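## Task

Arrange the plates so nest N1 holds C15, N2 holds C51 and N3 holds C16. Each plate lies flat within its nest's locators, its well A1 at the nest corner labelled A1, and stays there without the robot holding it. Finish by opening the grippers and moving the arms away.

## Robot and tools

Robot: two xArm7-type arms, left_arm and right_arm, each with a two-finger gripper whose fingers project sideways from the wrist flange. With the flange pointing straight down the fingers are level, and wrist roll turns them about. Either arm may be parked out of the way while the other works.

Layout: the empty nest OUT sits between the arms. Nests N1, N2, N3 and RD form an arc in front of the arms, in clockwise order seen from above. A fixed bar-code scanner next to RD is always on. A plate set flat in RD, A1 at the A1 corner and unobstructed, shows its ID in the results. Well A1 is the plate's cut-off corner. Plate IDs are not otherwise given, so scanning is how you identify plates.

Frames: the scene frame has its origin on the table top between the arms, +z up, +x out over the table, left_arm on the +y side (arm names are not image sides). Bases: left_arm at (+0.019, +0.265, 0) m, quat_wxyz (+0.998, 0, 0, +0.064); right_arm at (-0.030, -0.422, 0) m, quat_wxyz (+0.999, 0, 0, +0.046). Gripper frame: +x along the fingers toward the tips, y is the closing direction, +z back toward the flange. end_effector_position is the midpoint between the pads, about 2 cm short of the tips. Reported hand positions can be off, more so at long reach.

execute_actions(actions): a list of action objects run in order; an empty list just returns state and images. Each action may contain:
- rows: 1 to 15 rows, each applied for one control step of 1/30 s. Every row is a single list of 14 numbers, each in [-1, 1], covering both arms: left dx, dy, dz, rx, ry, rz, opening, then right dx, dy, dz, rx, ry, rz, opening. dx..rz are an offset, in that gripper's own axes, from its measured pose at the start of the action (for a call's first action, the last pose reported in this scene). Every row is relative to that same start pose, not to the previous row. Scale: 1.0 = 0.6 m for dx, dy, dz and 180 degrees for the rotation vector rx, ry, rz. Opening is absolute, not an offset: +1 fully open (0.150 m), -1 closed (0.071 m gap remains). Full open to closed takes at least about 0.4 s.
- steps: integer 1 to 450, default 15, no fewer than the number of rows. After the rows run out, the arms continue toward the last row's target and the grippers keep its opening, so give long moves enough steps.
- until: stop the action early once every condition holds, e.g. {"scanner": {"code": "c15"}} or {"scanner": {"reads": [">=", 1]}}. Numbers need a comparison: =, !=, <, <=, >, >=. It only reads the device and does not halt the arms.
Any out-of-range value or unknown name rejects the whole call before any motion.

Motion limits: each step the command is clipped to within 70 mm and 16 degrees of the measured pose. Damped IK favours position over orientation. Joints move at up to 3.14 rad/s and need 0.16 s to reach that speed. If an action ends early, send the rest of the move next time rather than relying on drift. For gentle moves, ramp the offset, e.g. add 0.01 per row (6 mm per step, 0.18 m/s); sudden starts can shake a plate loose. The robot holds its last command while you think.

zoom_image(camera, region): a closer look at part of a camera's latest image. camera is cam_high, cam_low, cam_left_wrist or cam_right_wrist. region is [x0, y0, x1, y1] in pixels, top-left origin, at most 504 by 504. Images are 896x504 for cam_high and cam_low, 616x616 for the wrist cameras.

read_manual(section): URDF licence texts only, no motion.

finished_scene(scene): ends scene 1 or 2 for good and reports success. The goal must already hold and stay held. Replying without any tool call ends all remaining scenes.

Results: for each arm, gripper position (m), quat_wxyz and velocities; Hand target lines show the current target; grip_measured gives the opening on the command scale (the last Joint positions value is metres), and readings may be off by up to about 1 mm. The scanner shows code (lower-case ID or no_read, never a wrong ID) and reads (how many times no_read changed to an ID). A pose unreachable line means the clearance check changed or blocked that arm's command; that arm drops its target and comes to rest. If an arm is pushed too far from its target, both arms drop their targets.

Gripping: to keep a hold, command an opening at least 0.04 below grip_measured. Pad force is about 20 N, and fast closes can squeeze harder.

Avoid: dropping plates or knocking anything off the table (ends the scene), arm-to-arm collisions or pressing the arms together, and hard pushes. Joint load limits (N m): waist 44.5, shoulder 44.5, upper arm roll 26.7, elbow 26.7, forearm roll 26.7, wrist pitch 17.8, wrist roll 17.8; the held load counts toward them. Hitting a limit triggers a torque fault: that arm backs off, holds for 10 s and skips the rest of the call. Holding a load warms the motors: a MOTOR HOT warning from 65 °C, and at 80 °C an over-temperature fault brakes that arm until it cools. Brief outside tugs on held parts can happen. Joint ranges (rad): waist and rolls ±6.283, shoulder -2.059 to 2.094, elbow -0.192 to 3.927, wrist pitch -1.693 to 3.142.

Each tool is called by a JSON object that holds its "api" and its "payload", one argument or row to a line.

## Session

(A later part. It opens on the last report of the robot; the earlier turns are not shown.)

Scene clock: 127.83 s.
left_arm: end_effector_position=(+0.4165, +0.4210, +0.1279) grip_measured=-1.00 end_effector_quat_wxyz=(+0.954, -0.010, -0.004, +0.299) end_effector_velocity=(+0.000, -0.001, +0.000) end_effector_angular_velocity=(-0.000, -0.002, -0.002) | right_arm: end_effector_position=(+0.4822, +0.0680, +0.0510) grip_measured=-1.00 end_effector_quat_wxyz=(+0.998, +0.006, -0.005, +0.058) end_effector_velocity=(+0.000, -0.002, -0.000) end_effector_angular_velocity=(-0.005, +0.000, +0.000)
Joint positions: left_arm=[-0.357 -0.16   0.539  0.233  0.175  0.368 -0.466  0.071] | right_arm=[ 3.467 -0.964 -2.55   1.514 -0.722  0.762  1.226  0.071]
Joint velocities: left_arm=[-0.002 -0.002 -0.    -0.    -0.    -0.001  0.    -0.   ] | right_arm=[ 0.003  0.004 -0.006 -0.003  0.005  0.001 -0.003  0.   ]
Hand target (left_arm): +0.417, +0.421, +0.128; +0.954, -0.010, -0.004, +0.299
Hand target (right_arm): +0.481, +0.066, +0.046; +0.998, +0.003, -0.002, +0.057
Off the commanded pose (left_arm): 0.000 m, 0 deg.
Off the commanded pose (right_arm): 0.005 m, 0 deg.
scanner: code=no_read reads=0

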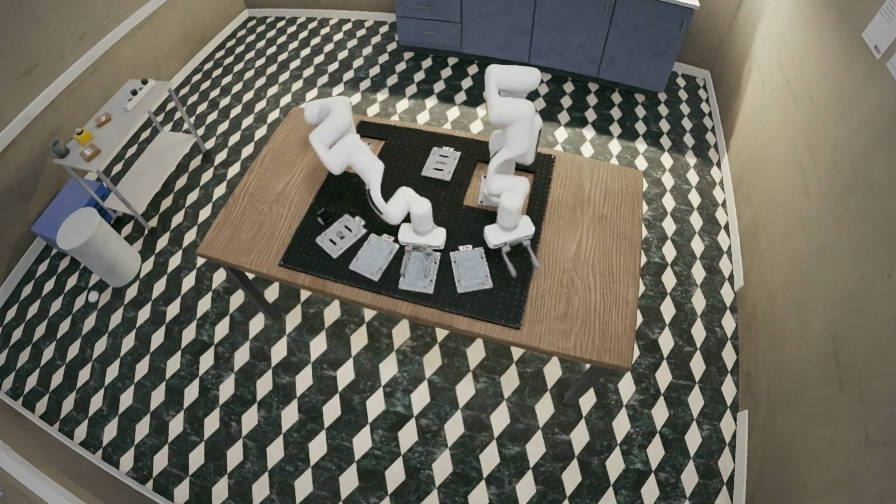

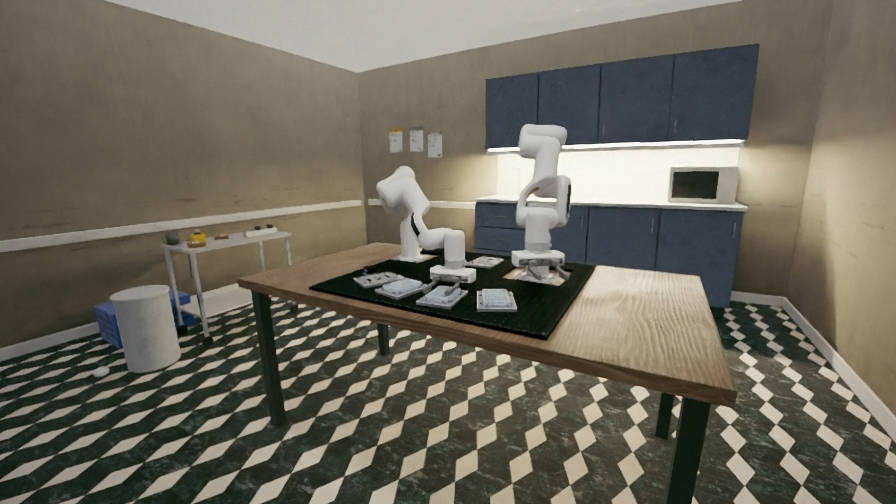

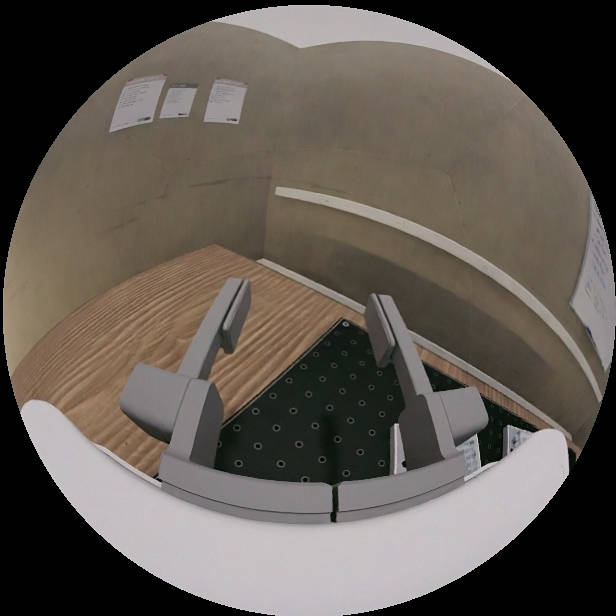

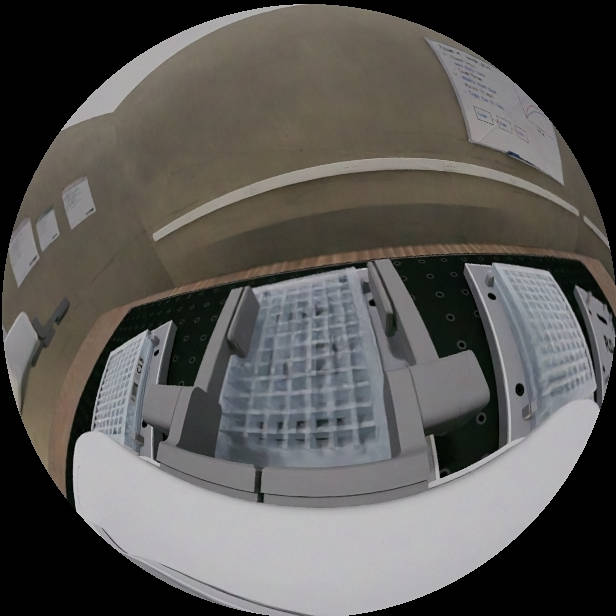

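{"api": "execute_actions", "payload": {
  "actions": [
    {"rows":[[0,0,0,0,0,0,-1,-0.001,-0.003,-0.008,0,0,0,-1],[0,0,0,0,0,0,-1,-0.002,-0.005,-0.008,0,0,0,-1],[0,0,0,0,0,0,-1,-0.003,-0.007,-0.008,0,0,0,-1],[0,0,0,0,0,0,-1,-0.004,-0.009,-0.008,0,0,0,-1],[0,0,0,0,0,0,-1,-0.005,-0.011,-0.008,0,0,0,-1]],"steps":25}
  ]
}}

{"api": "zoom_image", "payload": {
  "camera": "cam_low",
  "region": [390, 260, 500, 320]
}}

Scene clock: 128.83 s.
left_arm: end_effector_position=(+0.4165, +0.4210, +0.1279) grip_measured=-1.00 end_effector_quat_wxyz=(+0.954, -0.010, -0.004, +0.299) end_effector_velocity=(+0.000, -0.000, +0.000) end_effector_angular_velocity=(+0.000, -0.000, -0.002) | right_arm: end_effector_position=(+0.4812, +0.0628, +0.0503) grip_measured=-1.00 end_effector_quat_wxyz=(+0.998, +0.009, -0.008, +0.058) end_effector_velocity=(-0.000, +0.000, -0.000) end_effector_angular_velocity=(+0.001, +0.000, -0.001)
Joint positions: left_arm=[-0.357 -0.16   0.539  0.233  0.175  0.368 -0.466  0.071] | right_arm=[ 3.462 -0.951 -2.561  1.484 -0.724  0.732  1.229  0.071]
Joint velocities: left_arm=[-0.001  0.     0.     0.     0.     0.     0.001  0.   ] | right_arm=[ 0.006  0.003 -0.008 -0.001  0.009 -0.004 -0.004  0.   ]
Hand target (left_arm): +0.417, +0.421, +0.128; +0.954, -0.010, -0.004, +0.299
Hand target (right_arm): +0.480, +0.061, +0.046; +0.998, +0.006, -0.005, +0.058
Off the commanded pose (left_arm): 0.000 m, 0 deg.
Off the commanded pose (right_arm): 0.005 m, 1 deg.
scanner: code=no_read reads=0

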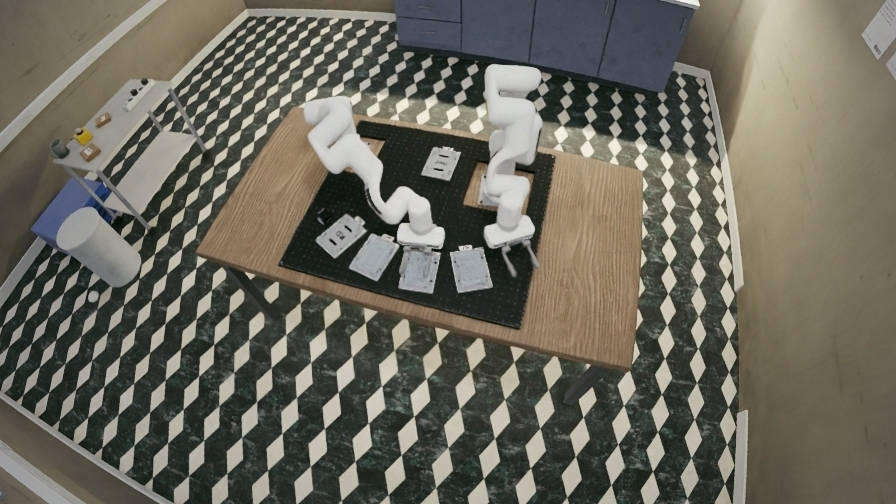

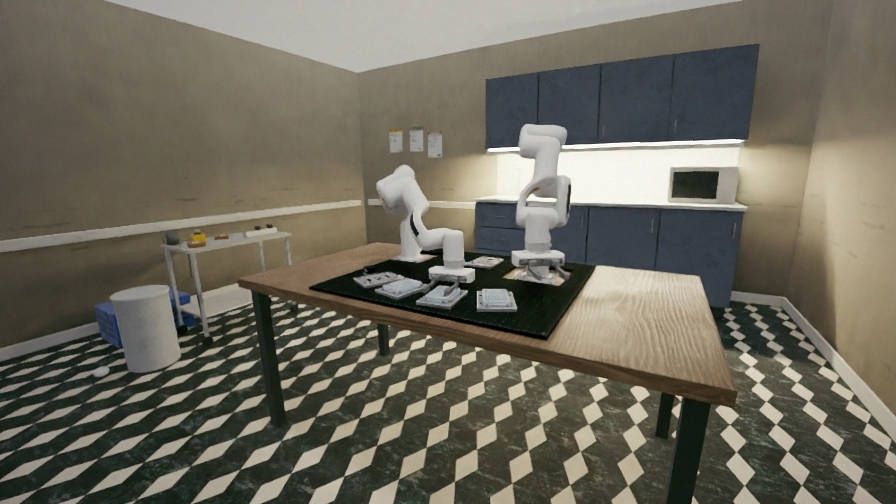

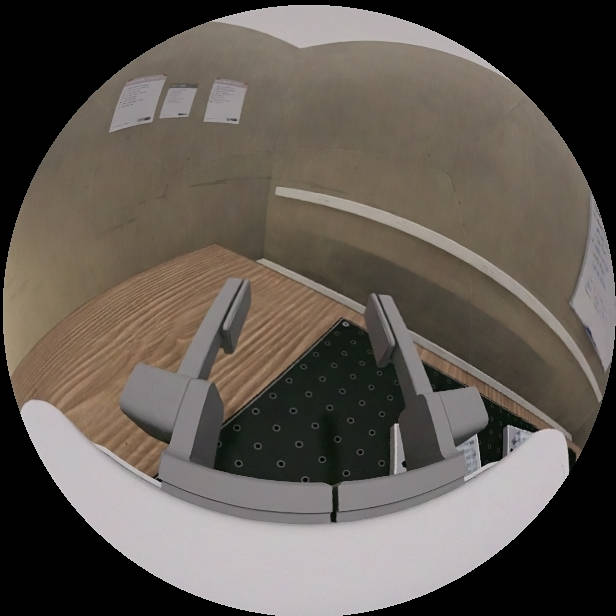

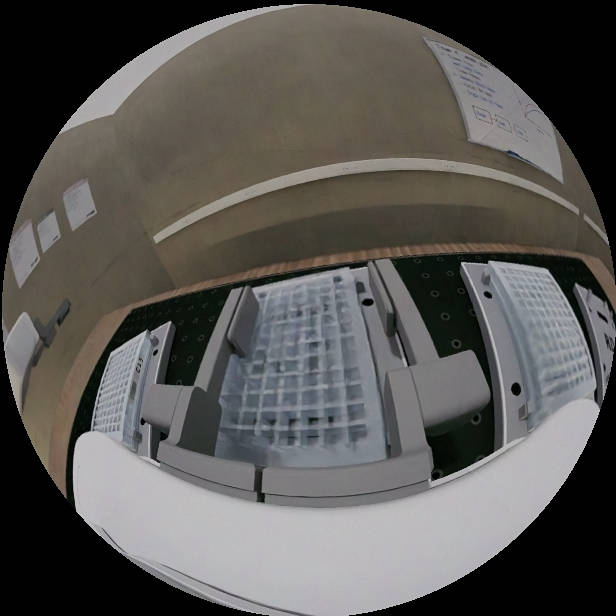

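Region (390, 260, 500, 320) of cam_low's 896x504 image, scaled by 4.582, with more detail than that image has; it fills the top 275 rows of this view, and the rest is white.

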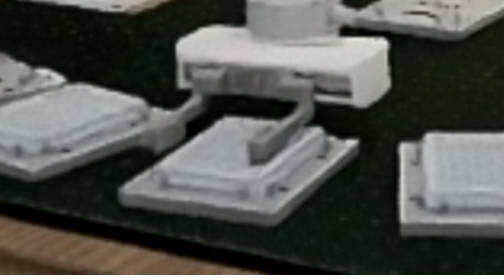

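{"api": "execute_actions", "payload": {
  "actions": [
    {"rows":[[0,0,0,0,0,0,-1,0,0,0.005,-0.002,0.002,0,-1],[0,0,0,0,0,0,-1,0,0,0.011,-0.004,0.004,0,-1],[0,0,0,0,0,0,-1,-0.01,0.003,0.016,-0.005,0.005,0,-1],[0,0,0,0,0,0,-1,-0.025,0.006,0.018,-0.005,0.005,0,-1],[0,0,0,0,0,0,-1,-0.045,0.010,0.018,-0.005,0.005,0,-1],[0,0,0,0,0,0,-1,-0.07,0.014,0.018,-0.005,0.005,0,-1],[0,0,0,0,0,0,-1,-0.095,0.018,0.018,-0.005,0.005,0,-0.5],[0,0,0,0,0,0,-1,-0.12,0.022,0.018,-0.005,0.005,0,0],[0,0,0,0,0,0,-1,-0.145,0.026,0.018,-0.005,0.005,0,0.5],[0,0,0,0,0,0,-1,-0.17,0.030,0.018,-0.005,0.005,0,1],[0,0,0,0,0,0,-1,-0.19,0.033,0.018,-0.005,0.005,0,1],[0,0,0,0,0,0,-1,-0.20,0.035,0.018,-0.005,0.005,0,1]],"steps":30}
  ]
}}

{"api": "zoom_image", "payload": {
  "camera": "cam_right_wrist",
  "region": [200, 210, 440, 380]
}}

{"api": "zoom_image", "payload": {
  "camera": "cam_low",
  "region": [370, 265, 530, 320]
}}

Scene clock: 130.20 s.
left_arm: end_effector_position=(+0.4165, +0.4210, +0.1279) grip_measured=-1.00 end_effector_quat_wxyz=(+0.954, -0.010, -0.004, +0.299) end_effector_velocity=(-0.000, -0.000, +0.000) end_effector_angular_velocity=(+0.000, +0.000, -0.000) | right_arm: end_effector_position=(+0.3592, +0.0699, +0.0590) grip_measured=+0.99 end_effector_quat_wxyz=(+0.998, +0.001, -0.000, +0.058) end_effector_velocity=(+0.002, -0.001, +0.001) end_effector_angular_velocity=(+0.000, -0.004, -0.002)
Joint positions: left_arm=[-0.357 -0.16   0.539  0.233  0.175  0.368 -0.466  0.071] | right_arm=[ 3.546 -0.801 -2.518  1.216 -0.75   0.66   1.478  0.15 ]
Joint velocities: left_arm=[-0.    -0.    -0.    -0.     0.001  0.    -0.001  0.   ] | right_arm=[-0.002  0.002 -0.002  0.001 -0.002  0.     0.001  0.   ]
Hand target (left_arm): +0.417, +0.421, +0.128; +0.954, -0.010, -0.004, +0.299
Hand target (right_arm): +0.359, +0.070, +0.059; +0.998, +0.001, -0.000, +0.058
Off the commanded pose (left_arm): 0.000 m, 0 deg.
Off the commanded pose (right_arm): 0.001 m, 0 deg.
scanner: code=no_read reads=0

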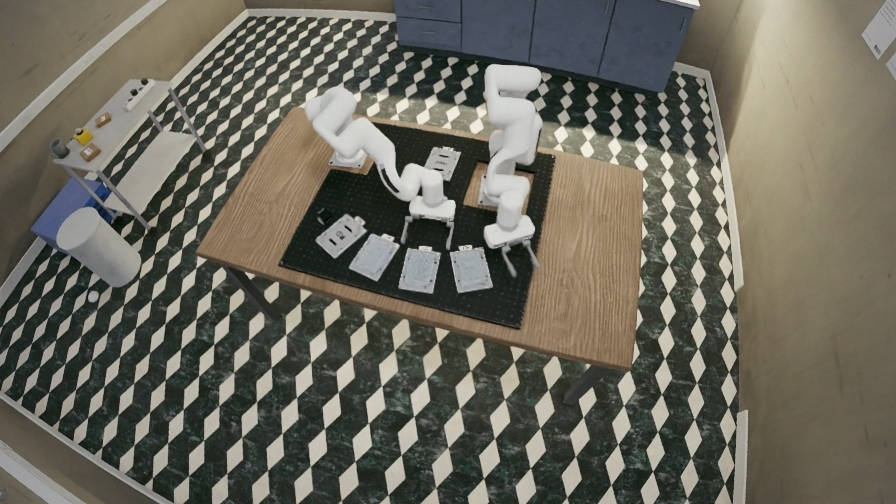

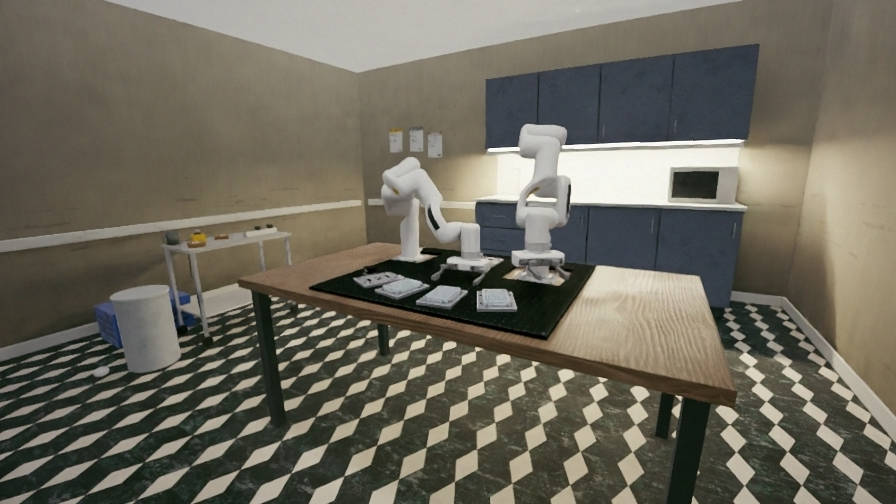

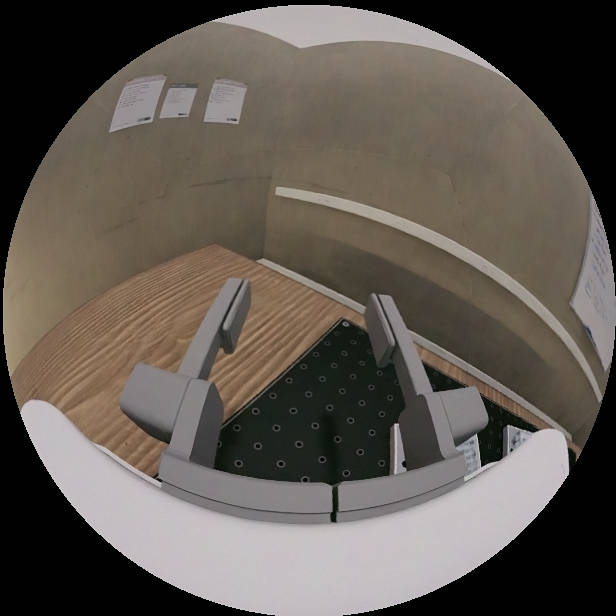

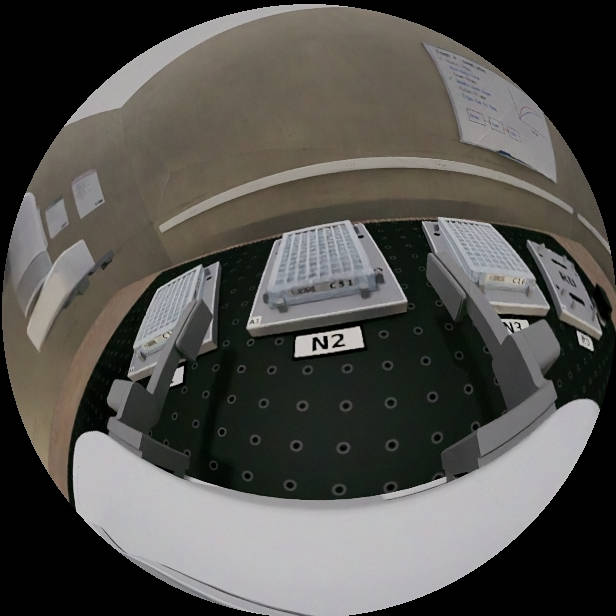

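Region (200, 210, 440, 380) of cam_right_wrist's 616x616 image, scaled by 2.100, with more detail than that image has; it fills the top 357 rows of this view, and the rest is white.

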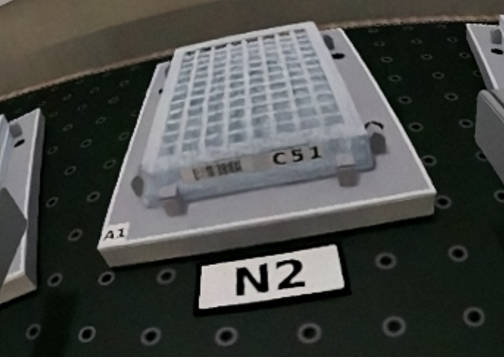

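Region (370, 265, 530, 320) of cam_low's 896x504 image, scaled by 3.150, with more detail than that image has; it fills the top 173 rows of this view, and the rest is white.

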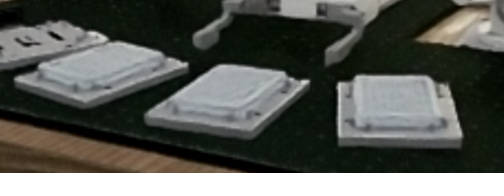

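{"api": "execute_actions", "payload": {
  "actions": [
    {"rows":[[0,0,0,0,0,0,-1,0.005,-0.001,0.004,0,0.002,0,-1],[0,0,0,0,0,0,-1,0.015,-0.003,0.008,0,0.004,0,-1],[0,0,0,0,0,0,-1,0.03,-0.006,0.012,0,0.006,0,-1],[0,0,0,0,0,0,-1,0.05,-0.010,0.015,0,0.008,0,-1],[0,0,0,0,0,0,-1,0.072,-0.015,0.015,0,0.010,0,-1],[0,0,0,0,0,0,-1,0.095,-0.020,0.015,0,0.012,0,-1],[0,0,0,0,0,0,-1,0.118,-0.025,0.015,0,0.014,0,-1],[0,0,0,0,0,0,-1,0.141,-0.030,0.015,0,0.016,0,-1],[0,0,0,0,0,0,-1,0.164,-0.035,0.015,0,0.018,0,-1],[0,0,0,0,0,0,-1,0.187,-0.040,0.015,0,0.020,0,-1],[0,0,0,0,0,0,-1,0.207,-0.044,0.015,0,0.022,0,-1],[0,0,0,0,0,0,-1,0.222,-0.047,0.015,0,0.022,0,-1],[0,0,0,0,0,0,-1,0.233,-0.049,0.015,0,0.022,0,-1]],"steps":30}
  ]
}}

{"api": "zoom_image", "payload": {
  "camera": "cam_high",
  "region": [370, 225, 470, 305]
}}

Scene clock: 131.60 s.
left_arm: end_effector_position=(+0.4165, +0.4210, +0.1279) grip_measured=-1.00 end_effector_quat_wxyz=(+0.954, -0.010, -0.004, +0.299) end_effector_velocity=(-0.000, +0.000, +0.000) end_effector_angular_velocity=(-0.000, -0.000, +0.001) | right_arm: end_effector_position=(+0.5017, +0.0564, +0.0682) grip_measured=-1.00 end_effector_quat_wxyz=(+0.998, -0.001, +0.034, +0.058) end_effector_velocity=(-0.001, +0.003, +0.001) end_effector_angular_velocity=(+0.004, +0.001, +0.004)
Joint positions: left_arm=[-0.357 -0.16   0.539  0.233  0.175  0.368 -0.466  0.071] | right_arm=[ 3.411 -0.933 -2.507  1.55  -0.605  0.878  1.1    0.071]
Joint velocities: left_arm=[ 0.001 -0.    -0.     0.     0.     0.    -0.001  0.   ] | right_arm=[ 0.002 -0.001  0.003  0.002  0.002 -0.001 -0.002  0.   ]
Hand target (left_arm): +0.417, +0.421, +0.128; +0.954, -0.010, -0.004, +0.299
Hand target (right_arm): +0.502, +0.056, +0.068; +0.998, -0.001, +0.034, +0.058
Off the commanded pose (left_arm): 0.000 m, 0 deg.
Off the commanded pose (right_arm): 0.001 m, 0 deg.
scanner: code=no_read reads=0

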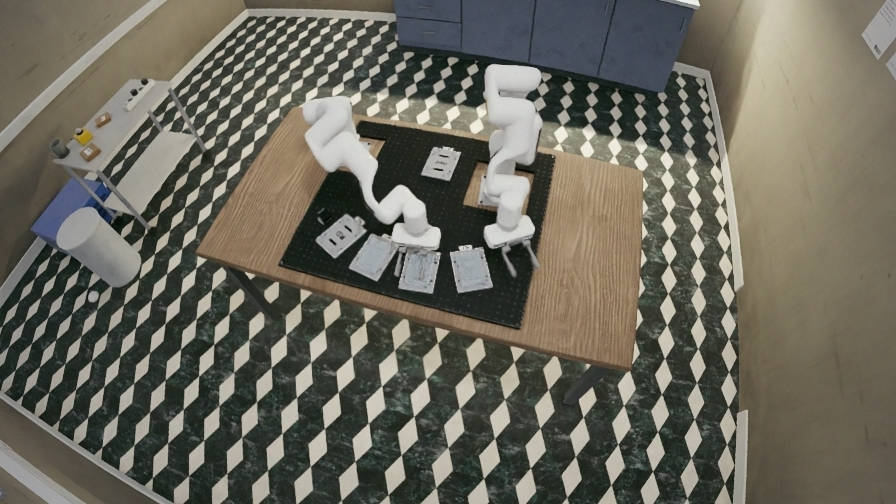

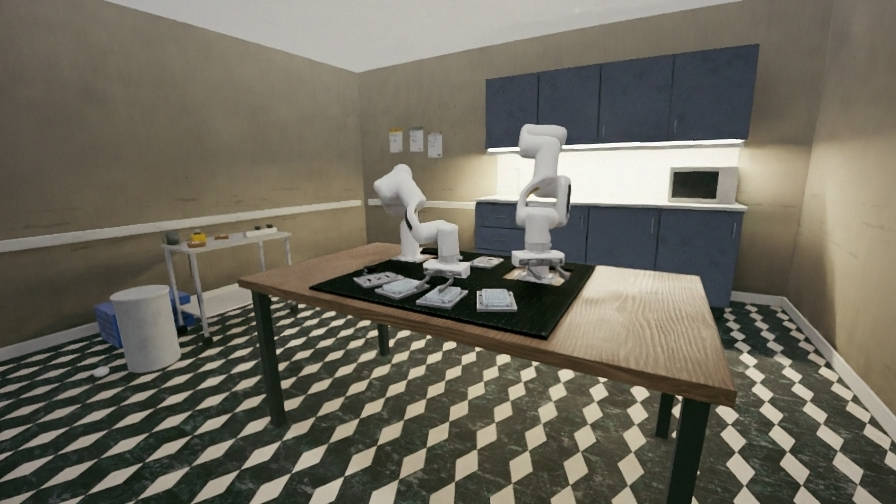

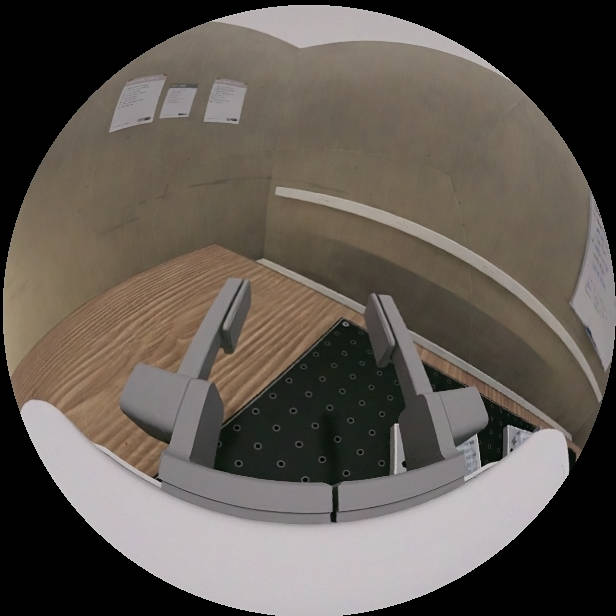

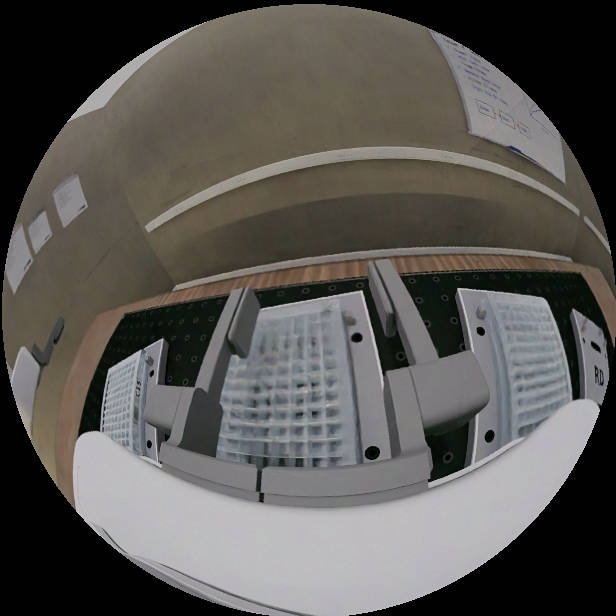

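Region (370, 225, 470, 305) of cam_high's 896x504 image, scaled by 5.040, with more detail than that image has; it fills the top 403 rows of this view, and the rest is white.

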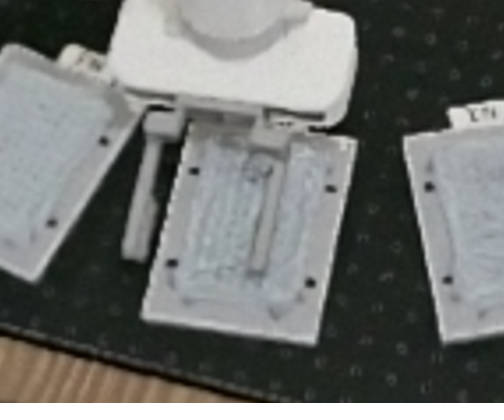

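{"api": "execute_actions", "payload": {
  "actions": [
    {"rows":[[0,0,0,0,0,0,-1,0,0,-0.004,0,0,0,-1],[0,0,0,0,0,0,-1,0,0,-0.008,0,0,0,-1],[0,0,0,0,0,0,-1,0,0,-0.012,0,0,0,-1],[0,0,0,0,0,0,-1,0,0,-0.015,0,0,0,-1],[0,0,0,0,0,0,-1,0,0,-0.018,0,0,0,-1],[0,0,0,0,0,0,-1,0,0,-0.021,0,0,0,-1],[0,0,0,0,0,0,-1,-0.001,-0.001,-0.024,0,0,0,-1],[0,0,0,0,0,0,-1,-0.002,-0.001,-0.027,0,0,0,-1],[0,0,0,0,0,0,-1,-0.003,-0.002,-0.030,0,0,0,-1],[0,0,0,0,0,0,-1,-0.004,-0.002,-0.032,0,0,0,-1],[0,0,0,0,0,0,-1,-0.005,-0.003,-0.034,0,0,0,-1]],"steps":30}
  ]
}}

{"api": "zoom_image", "payload": {
  "camera": "cam_low",
  "region": [370, 265, 530, 320]
}}

Scene clock: 132.87 s.
left_arm: end_effector_position=(+0.4165, +0.4210, +0.1279) grip_measured=-1.00 end_effector_quat_wxyz=(+0.954, -0.010, -0.004, +0.299) end_effector_velocity=(-0.000, -0.000, -0.000) end_effector_angular_velocity=(+0.000, -0.000, +0.000) | right_arm: end_effector_position=(+0.4991, +0.0553, +0.0518) grip_measured=-1.00 end_effector_quat_wxyz=(+0.998, +0.001, +0.031, +0.058) end_effector_velocity=(-0.001, -0.002, -0.001) end_effector_angular_velocity=(-0.006, +0.001, +0.001)
Joint positions: left_arm=[-0.357 -0.16   0.539  0.233  0.175  0.368 -0.466  0.071] | right_arm=[ 3.419 -0.959 -2.524  1.541 -0.628  0.837  1.116  0.071]
Joint velocities: left_arm=[-0.     0.    -0.    -0.001  0.    -0.001 -0.     0.   ] | right_arm=[-0.001  0.003 -0.002 -0.005  0.     0.003 -0.     0.   ]
Hand target (left_arm): +0.417, +0.421, +0.128; +0.954, -0.010, -0.004, +0.299
Hand target (right_arm): +0.498, +0.054, +0.048; +0.998, -0.001, +0.034, +0.058
Off the commanded pose (left_arm): 0.000 m, 0 deg.
Off the commanded pose (right_arm): 0.004 m, 0 deg.
scanner: code=no_read reads=0

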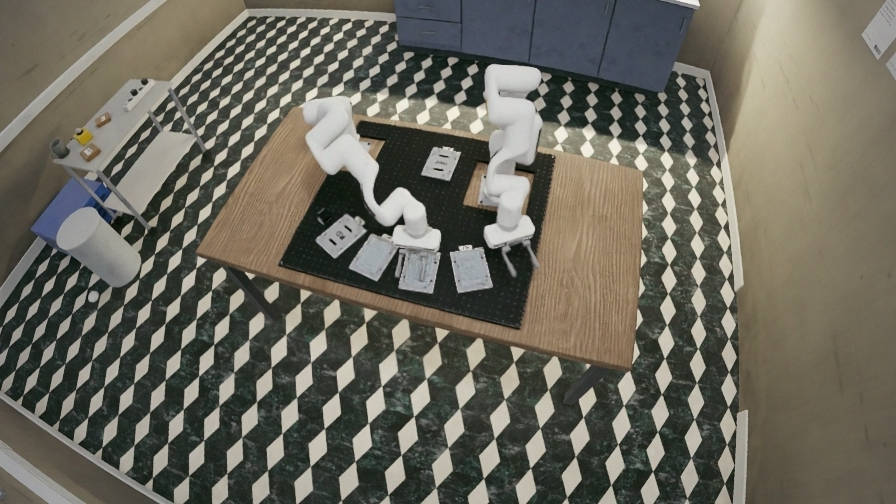

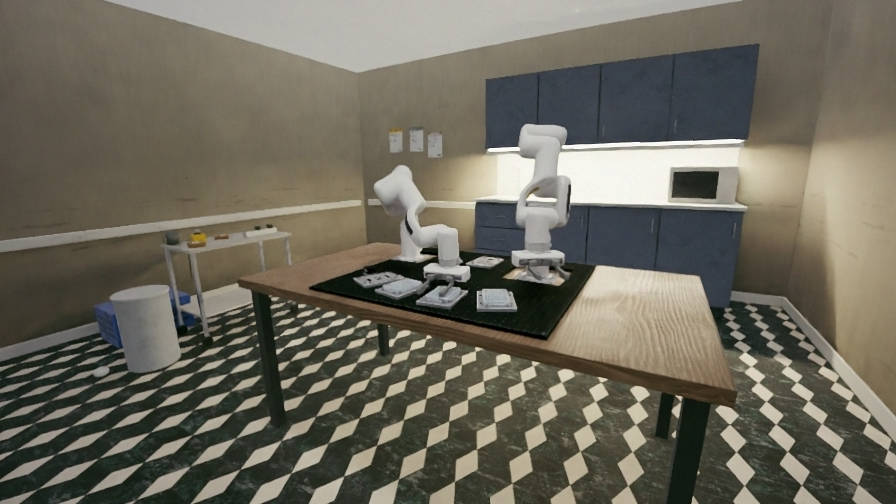

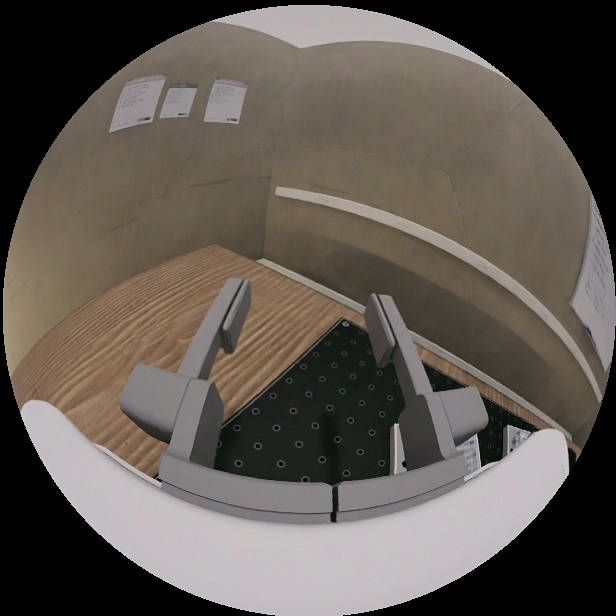

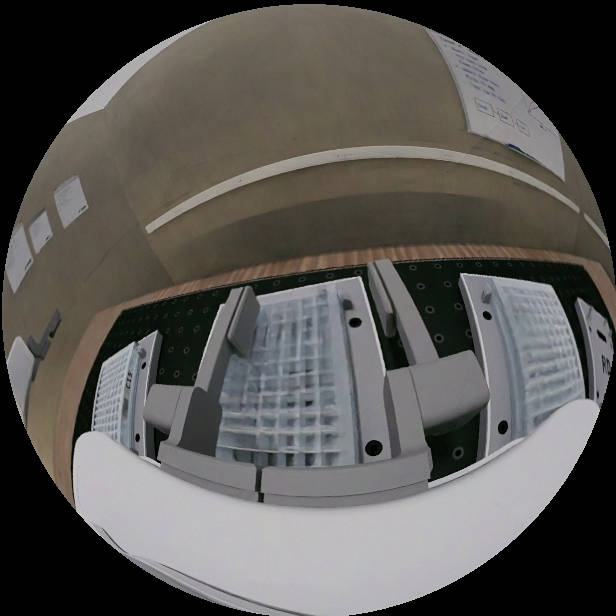

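Region (370, 265, 530, 320) of cam_low's 896x504 image, scaled by 3.150, with more detail than that image has; it fills the top 173 rows of this view, and the rest is white.

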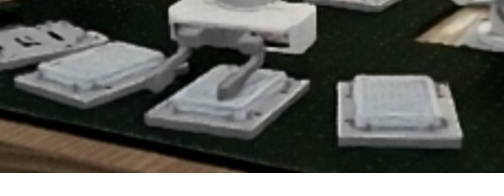

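{"api": "zoom_image", "payload": {
  "camera": "cam_right_wrist",
  "region": [190, 260, 410, 400]
}}

{"api": "zoom_image", "payload": {
  "camera": "cam_low",
  "region": [410, 275, 480, 315]
}}

Region (190, 260, 410, 400) of cam_right_wrist's 616x616 image, scaled by 2.291, with more detail than that image has; it fills the top 321 rows of this view, and the rest is white.

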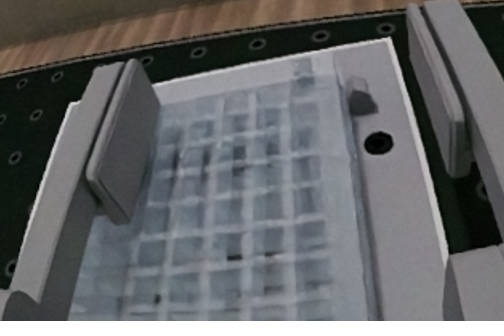

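Region (410, 275, 480, 315) of cam_low's 896x504 image, scaled by 7.200, with more detail than that image has; it fills the top 288 rows of this view, and the rest is white.

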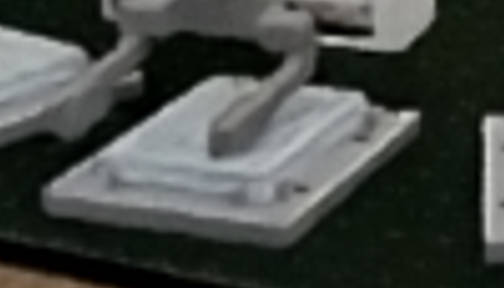

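{"api": "execute_actions", "payload": {
  "actions": [
    {"rows":[[0,0,0,0,0,0,-1,0,0,0.005,0,-0.004,0,-1],[0,0,0,0,0,0,-1,0,0,0.011,0,-0.008,0,-1],[0,0,0,0,0,0,-1,-0.003,0.004,0.016,0,-0.012,0,-0.7],[0,0,0,0,0,0,-1,-0.008,0.010,0.019,0,-0.016,0,-0.4],[0,0,0,0,0,0,-1,-0.014,0.018,0.020,0,-0.020,0,-0.1],[0,0,0,0,0,0,-1,-0.020,0.026,0.020,0,-0.020,0,0.1],[0,0,0,0,0,0,-1,-0.025,0.033,0.020,0,-0.020,0,0.1],[0,0,0,0,0,0,-1,-0.029,0.039,0.020,0,-0.020,0,0.1]],"steps":24},
    {"rows":[[0,0,0,0,0,0,-1,0,0,-0.005,0,0,0,0.1],[0,0,0,0,0,0,-1,0,0,-0.011,0,0,0,0.1],[0,0,0,0,0,0,-1,0,0,-0.017,0,0,0,0.1],[0,0,0,0,0,0,-1,0,0,-0.023,0,0,0,0.1],[0,0,0,0,0,0,-1,0,0,-0.028,0,0,0,0.1],[0,0,0,0,0,0,-1,0,0,-0.032,0,0,0,0.1]],"steps":22}
  ]
}}

Scene clock: 135.00 s.
left_arm: end_effector_position=(+0.4165, +0.4210, +0.1279) grip_measured=-1.00 end_effector_quat_wxyz=(+0.954, -0.010, -0.004, +0.299) end_effector_velocity=(+0.000, -0.000, +0.000) end_effector_angular_velocity=(-0.000, -0.001, -0.001) | right_arm: end_effector_position=(+0.4795, +0.0767, +0.0453) grip_measured=+0.10 end_effector_quat_wxyz=(+0.998, +0.003, +0.000, +0.058) end_effector_velocity=(-0.000, +0.000, +0.000) end_effector_angular_velocity=(+0.000, -0.001, +0.001)
Joint positions: left_arm=[-0.357 -0.16   0.539  0.233  0.175  0.368 -0.466  0.071] | right_arm=[ 3.504 -0.981 -2.571  1.548 -0.69   0.773  1.213  0.114]
Joint velocities: left_arm=[-0.001 -0.001 -0.     0.    -0.     0.     0.     0.   ] | right_arm=[ 0.    -0.     0.     0.    -0.002 -0.001  0.001  0.   ]
Hand target (left_arm): +0.417, +0.421, +0.128; +0.954, -0.010, -0.004, +0.299
Hand target (right_arm): +0.479, +0.077, +0.045; +0.998, +0.003, +0.000, +0.058
Off the commanded pose (left_arm): 0.000 m, 0 deg.
Off the commanded pose (right_arm): 0.000 m, 0 deg.
scanner: code=no_read reads=0

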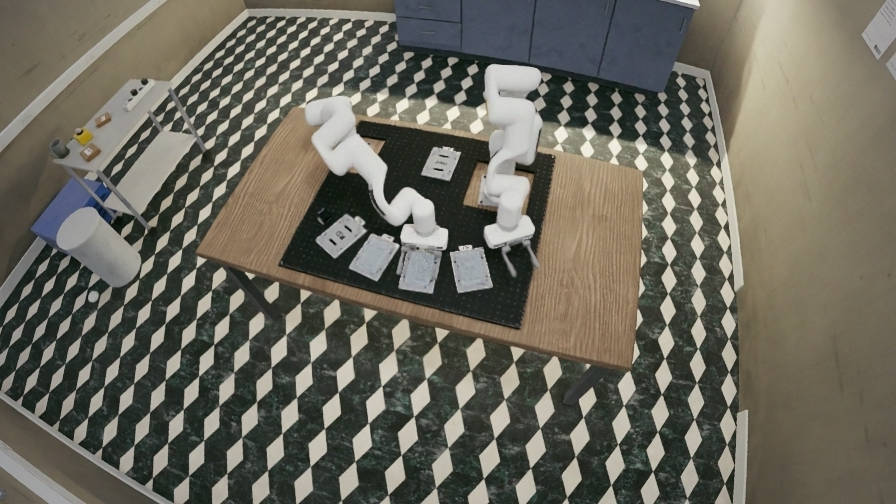

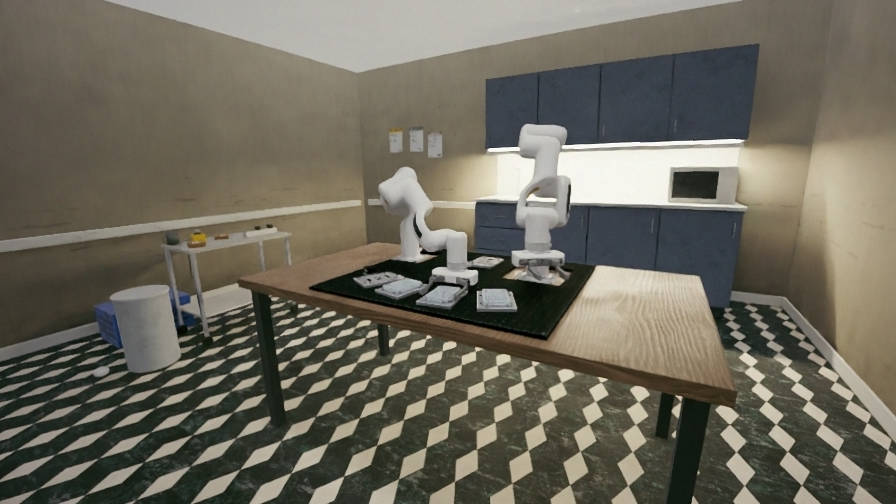

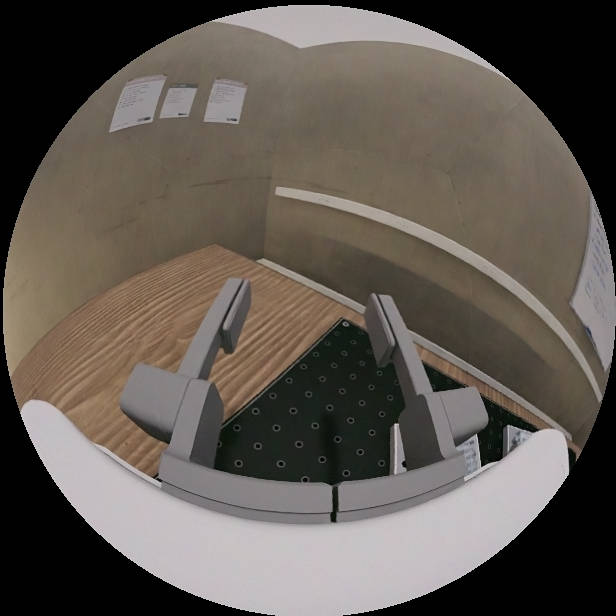

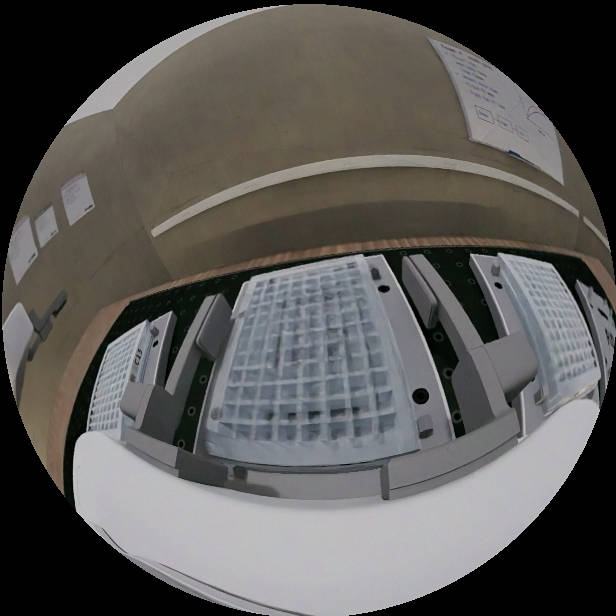

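{"api": "execute_actions", "payload": {
  "actions": [
    {"rows":[[0,0,0,0,0,0,-1,0,0,-0.002,0,0,0,-0.1],[0,0,0,0,0,0,-1,0,0,-0.003,0,0,0,-0.3],[0,0,0,0,0,0,-1,0,0,-0.003,0,0,0,-0.45],[0,0,0,0,0,0,-1,0,0,-0.003,0,0,0,-0.55],[0,0,0,0,0,0,-1,0,0,-0.003,0,0,0,-0.62],[0,0,0,0,0,0,-1,0,0,-0.003,0,0,0,-0.68],[0,0,0,0,0,0,-1,0,0,-0.003,0,0,0,-0.75],[0,0,0,0,0,0,-1,0,0,-0.003,0,0,0,-0.85]],"steps":20},
    {"rows":[[0,0,0,0,0,0,-1,0,0,0.003,0,0,0,-0.85],[0,0,0,0,0,0,-1,0,0,0.007,0,0,0,-0.85],[0,0,0,0,0,0,-1,0,0,0.011,0,0,0,-0.85],[0,0,0,0,0,0,-1,0,0,0.015,0,0,0,-0.85],[0,0,0,0,0,0,-1,-0.002,-0.002,0.017,0,0,0,-0.85],[0,0,0,0,0,0,-1,-0.004,-0.004,0.017,0,0,0,-0.85],[0,0,0,0,0,0,-1,-0.006,-0.005,0.017,0,0,0,-0.85]],"steps":25}
  ]
}}

{"api": "zoom_image", "payload": {
  "camera": "cam_right_wrist",
  "region": [140, 220, 500, 480]
}}

{"api": "zoom_image", "payload": {
  "camera": "cam_low",
  "region": [400, 265, 490, 315]
}}

Scene clock: 136.87 s.
left_arm: end_effector_position=(+0.4165, +0.4210, +0.1279) grip_measured=-1.00 end_effector_quat_wxyz=(+0.954, -0.010, -0.004, +0.299) end_effector_velocity=(-0.000, +0.001, -0.000) end_effector_angular_velocity=(-0.000, +0.000, +0.001) | right_arm: end_effector_position=(+0.4767, +0.0756, +0.0568) grip_measured=-0.69 end_effector_quat_wxyz=(+0.998, +0.006, -0.002, +0.059) end_effector_velocity=(-0.001, -0.000, -0.002) end_effector_angular_velocity=(-0.001, +0.002, +0.001)
Joint positions: left_arm=[-0.357 -0.16   0.539  0.233  0.175  0.368 -0.466  0.071] | right_arm=[ 3.492 -0.95  -2.559  1.52  -0.686  0.771  1.215  0.083]
Joint velocities: left_arm=[ 0.001  0.    -0.     0.    -0.     0.     0.    -0.   ] | right_arm=[ 0.001 -0.002 -0.001 -0.003 -0.    -0.003  0.001  0.   ]
Hand target (left_arm): +0.417, +0.421, +0.128; +0.954, -0.010, -0.004, +0.299
Hand target (right_arm): +0.476, +0.075, +0.055; +0.998, +0.005, -0.000, +0.059
Off the commanded pose (left_arm): 0.000 m, 0 deg.
Off the commanded pose (right_arm): 0.002 m, 0 deg.
scanner: code=no_read reads=0

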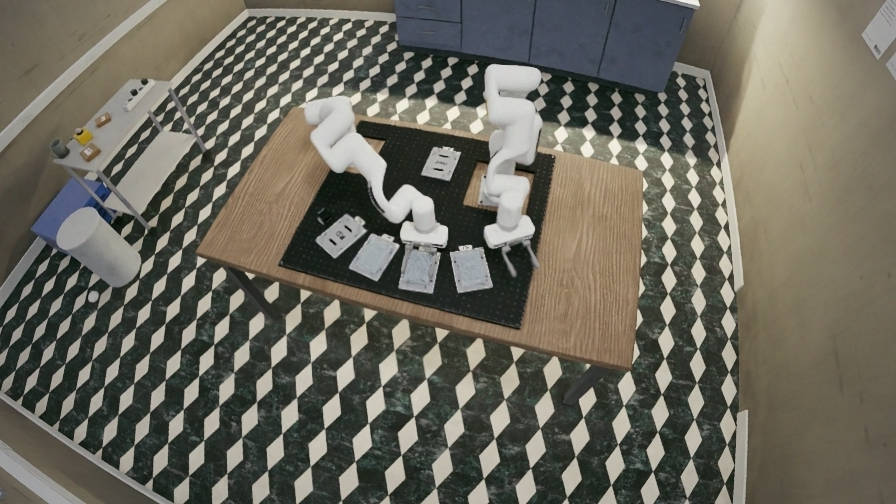

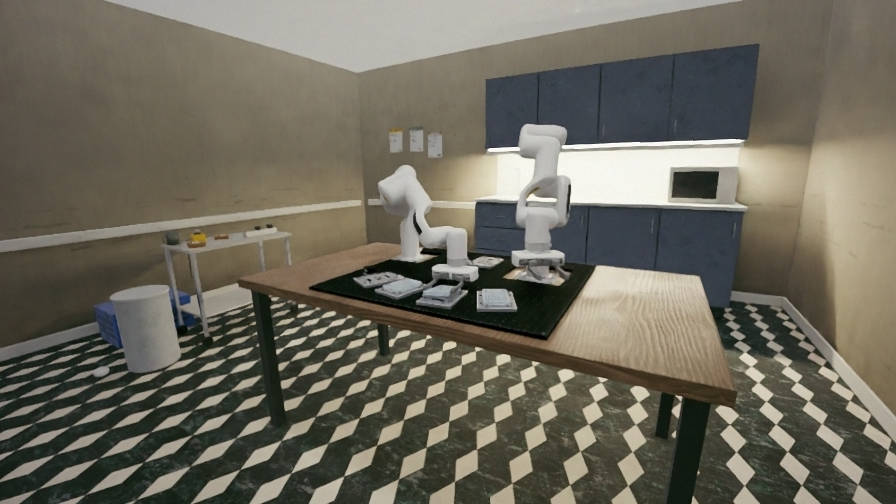

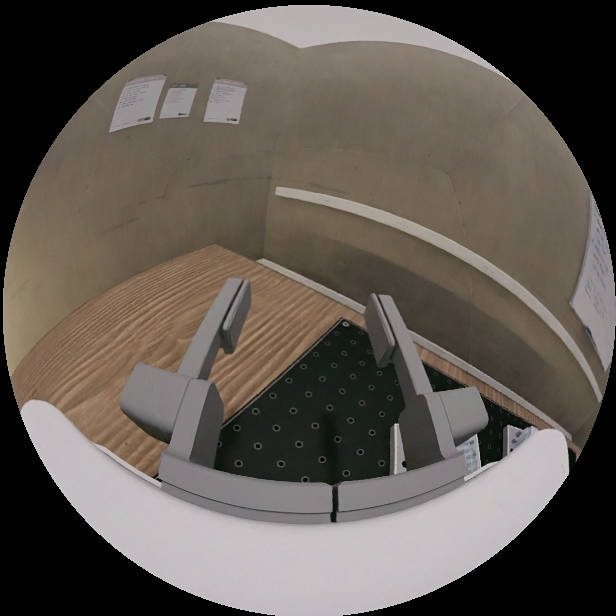

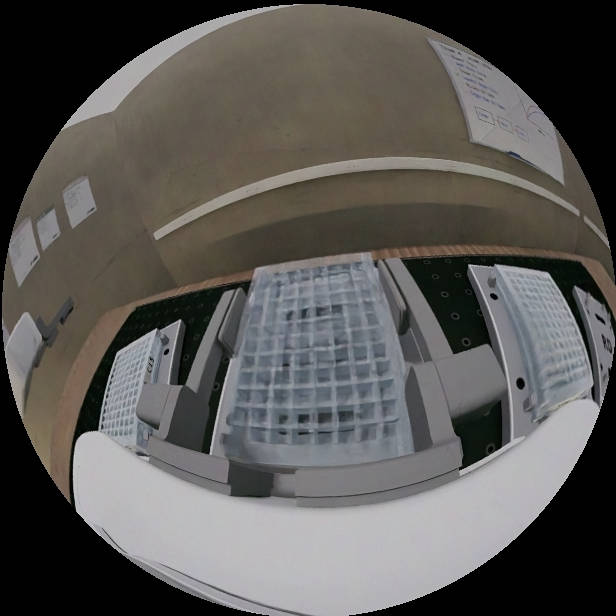

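Region (140, 220, 500, 480) of cam_right_wrist's 616x616 image, scaled by 1.400, with more detail than that image has.

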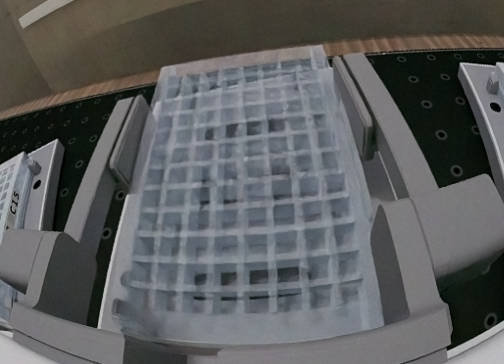

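Region (400, 265, 490, 315) of cam_low's 896x504 image, scaled by 5.600, with more detail than that image has.

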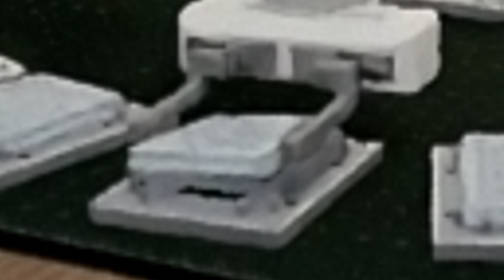

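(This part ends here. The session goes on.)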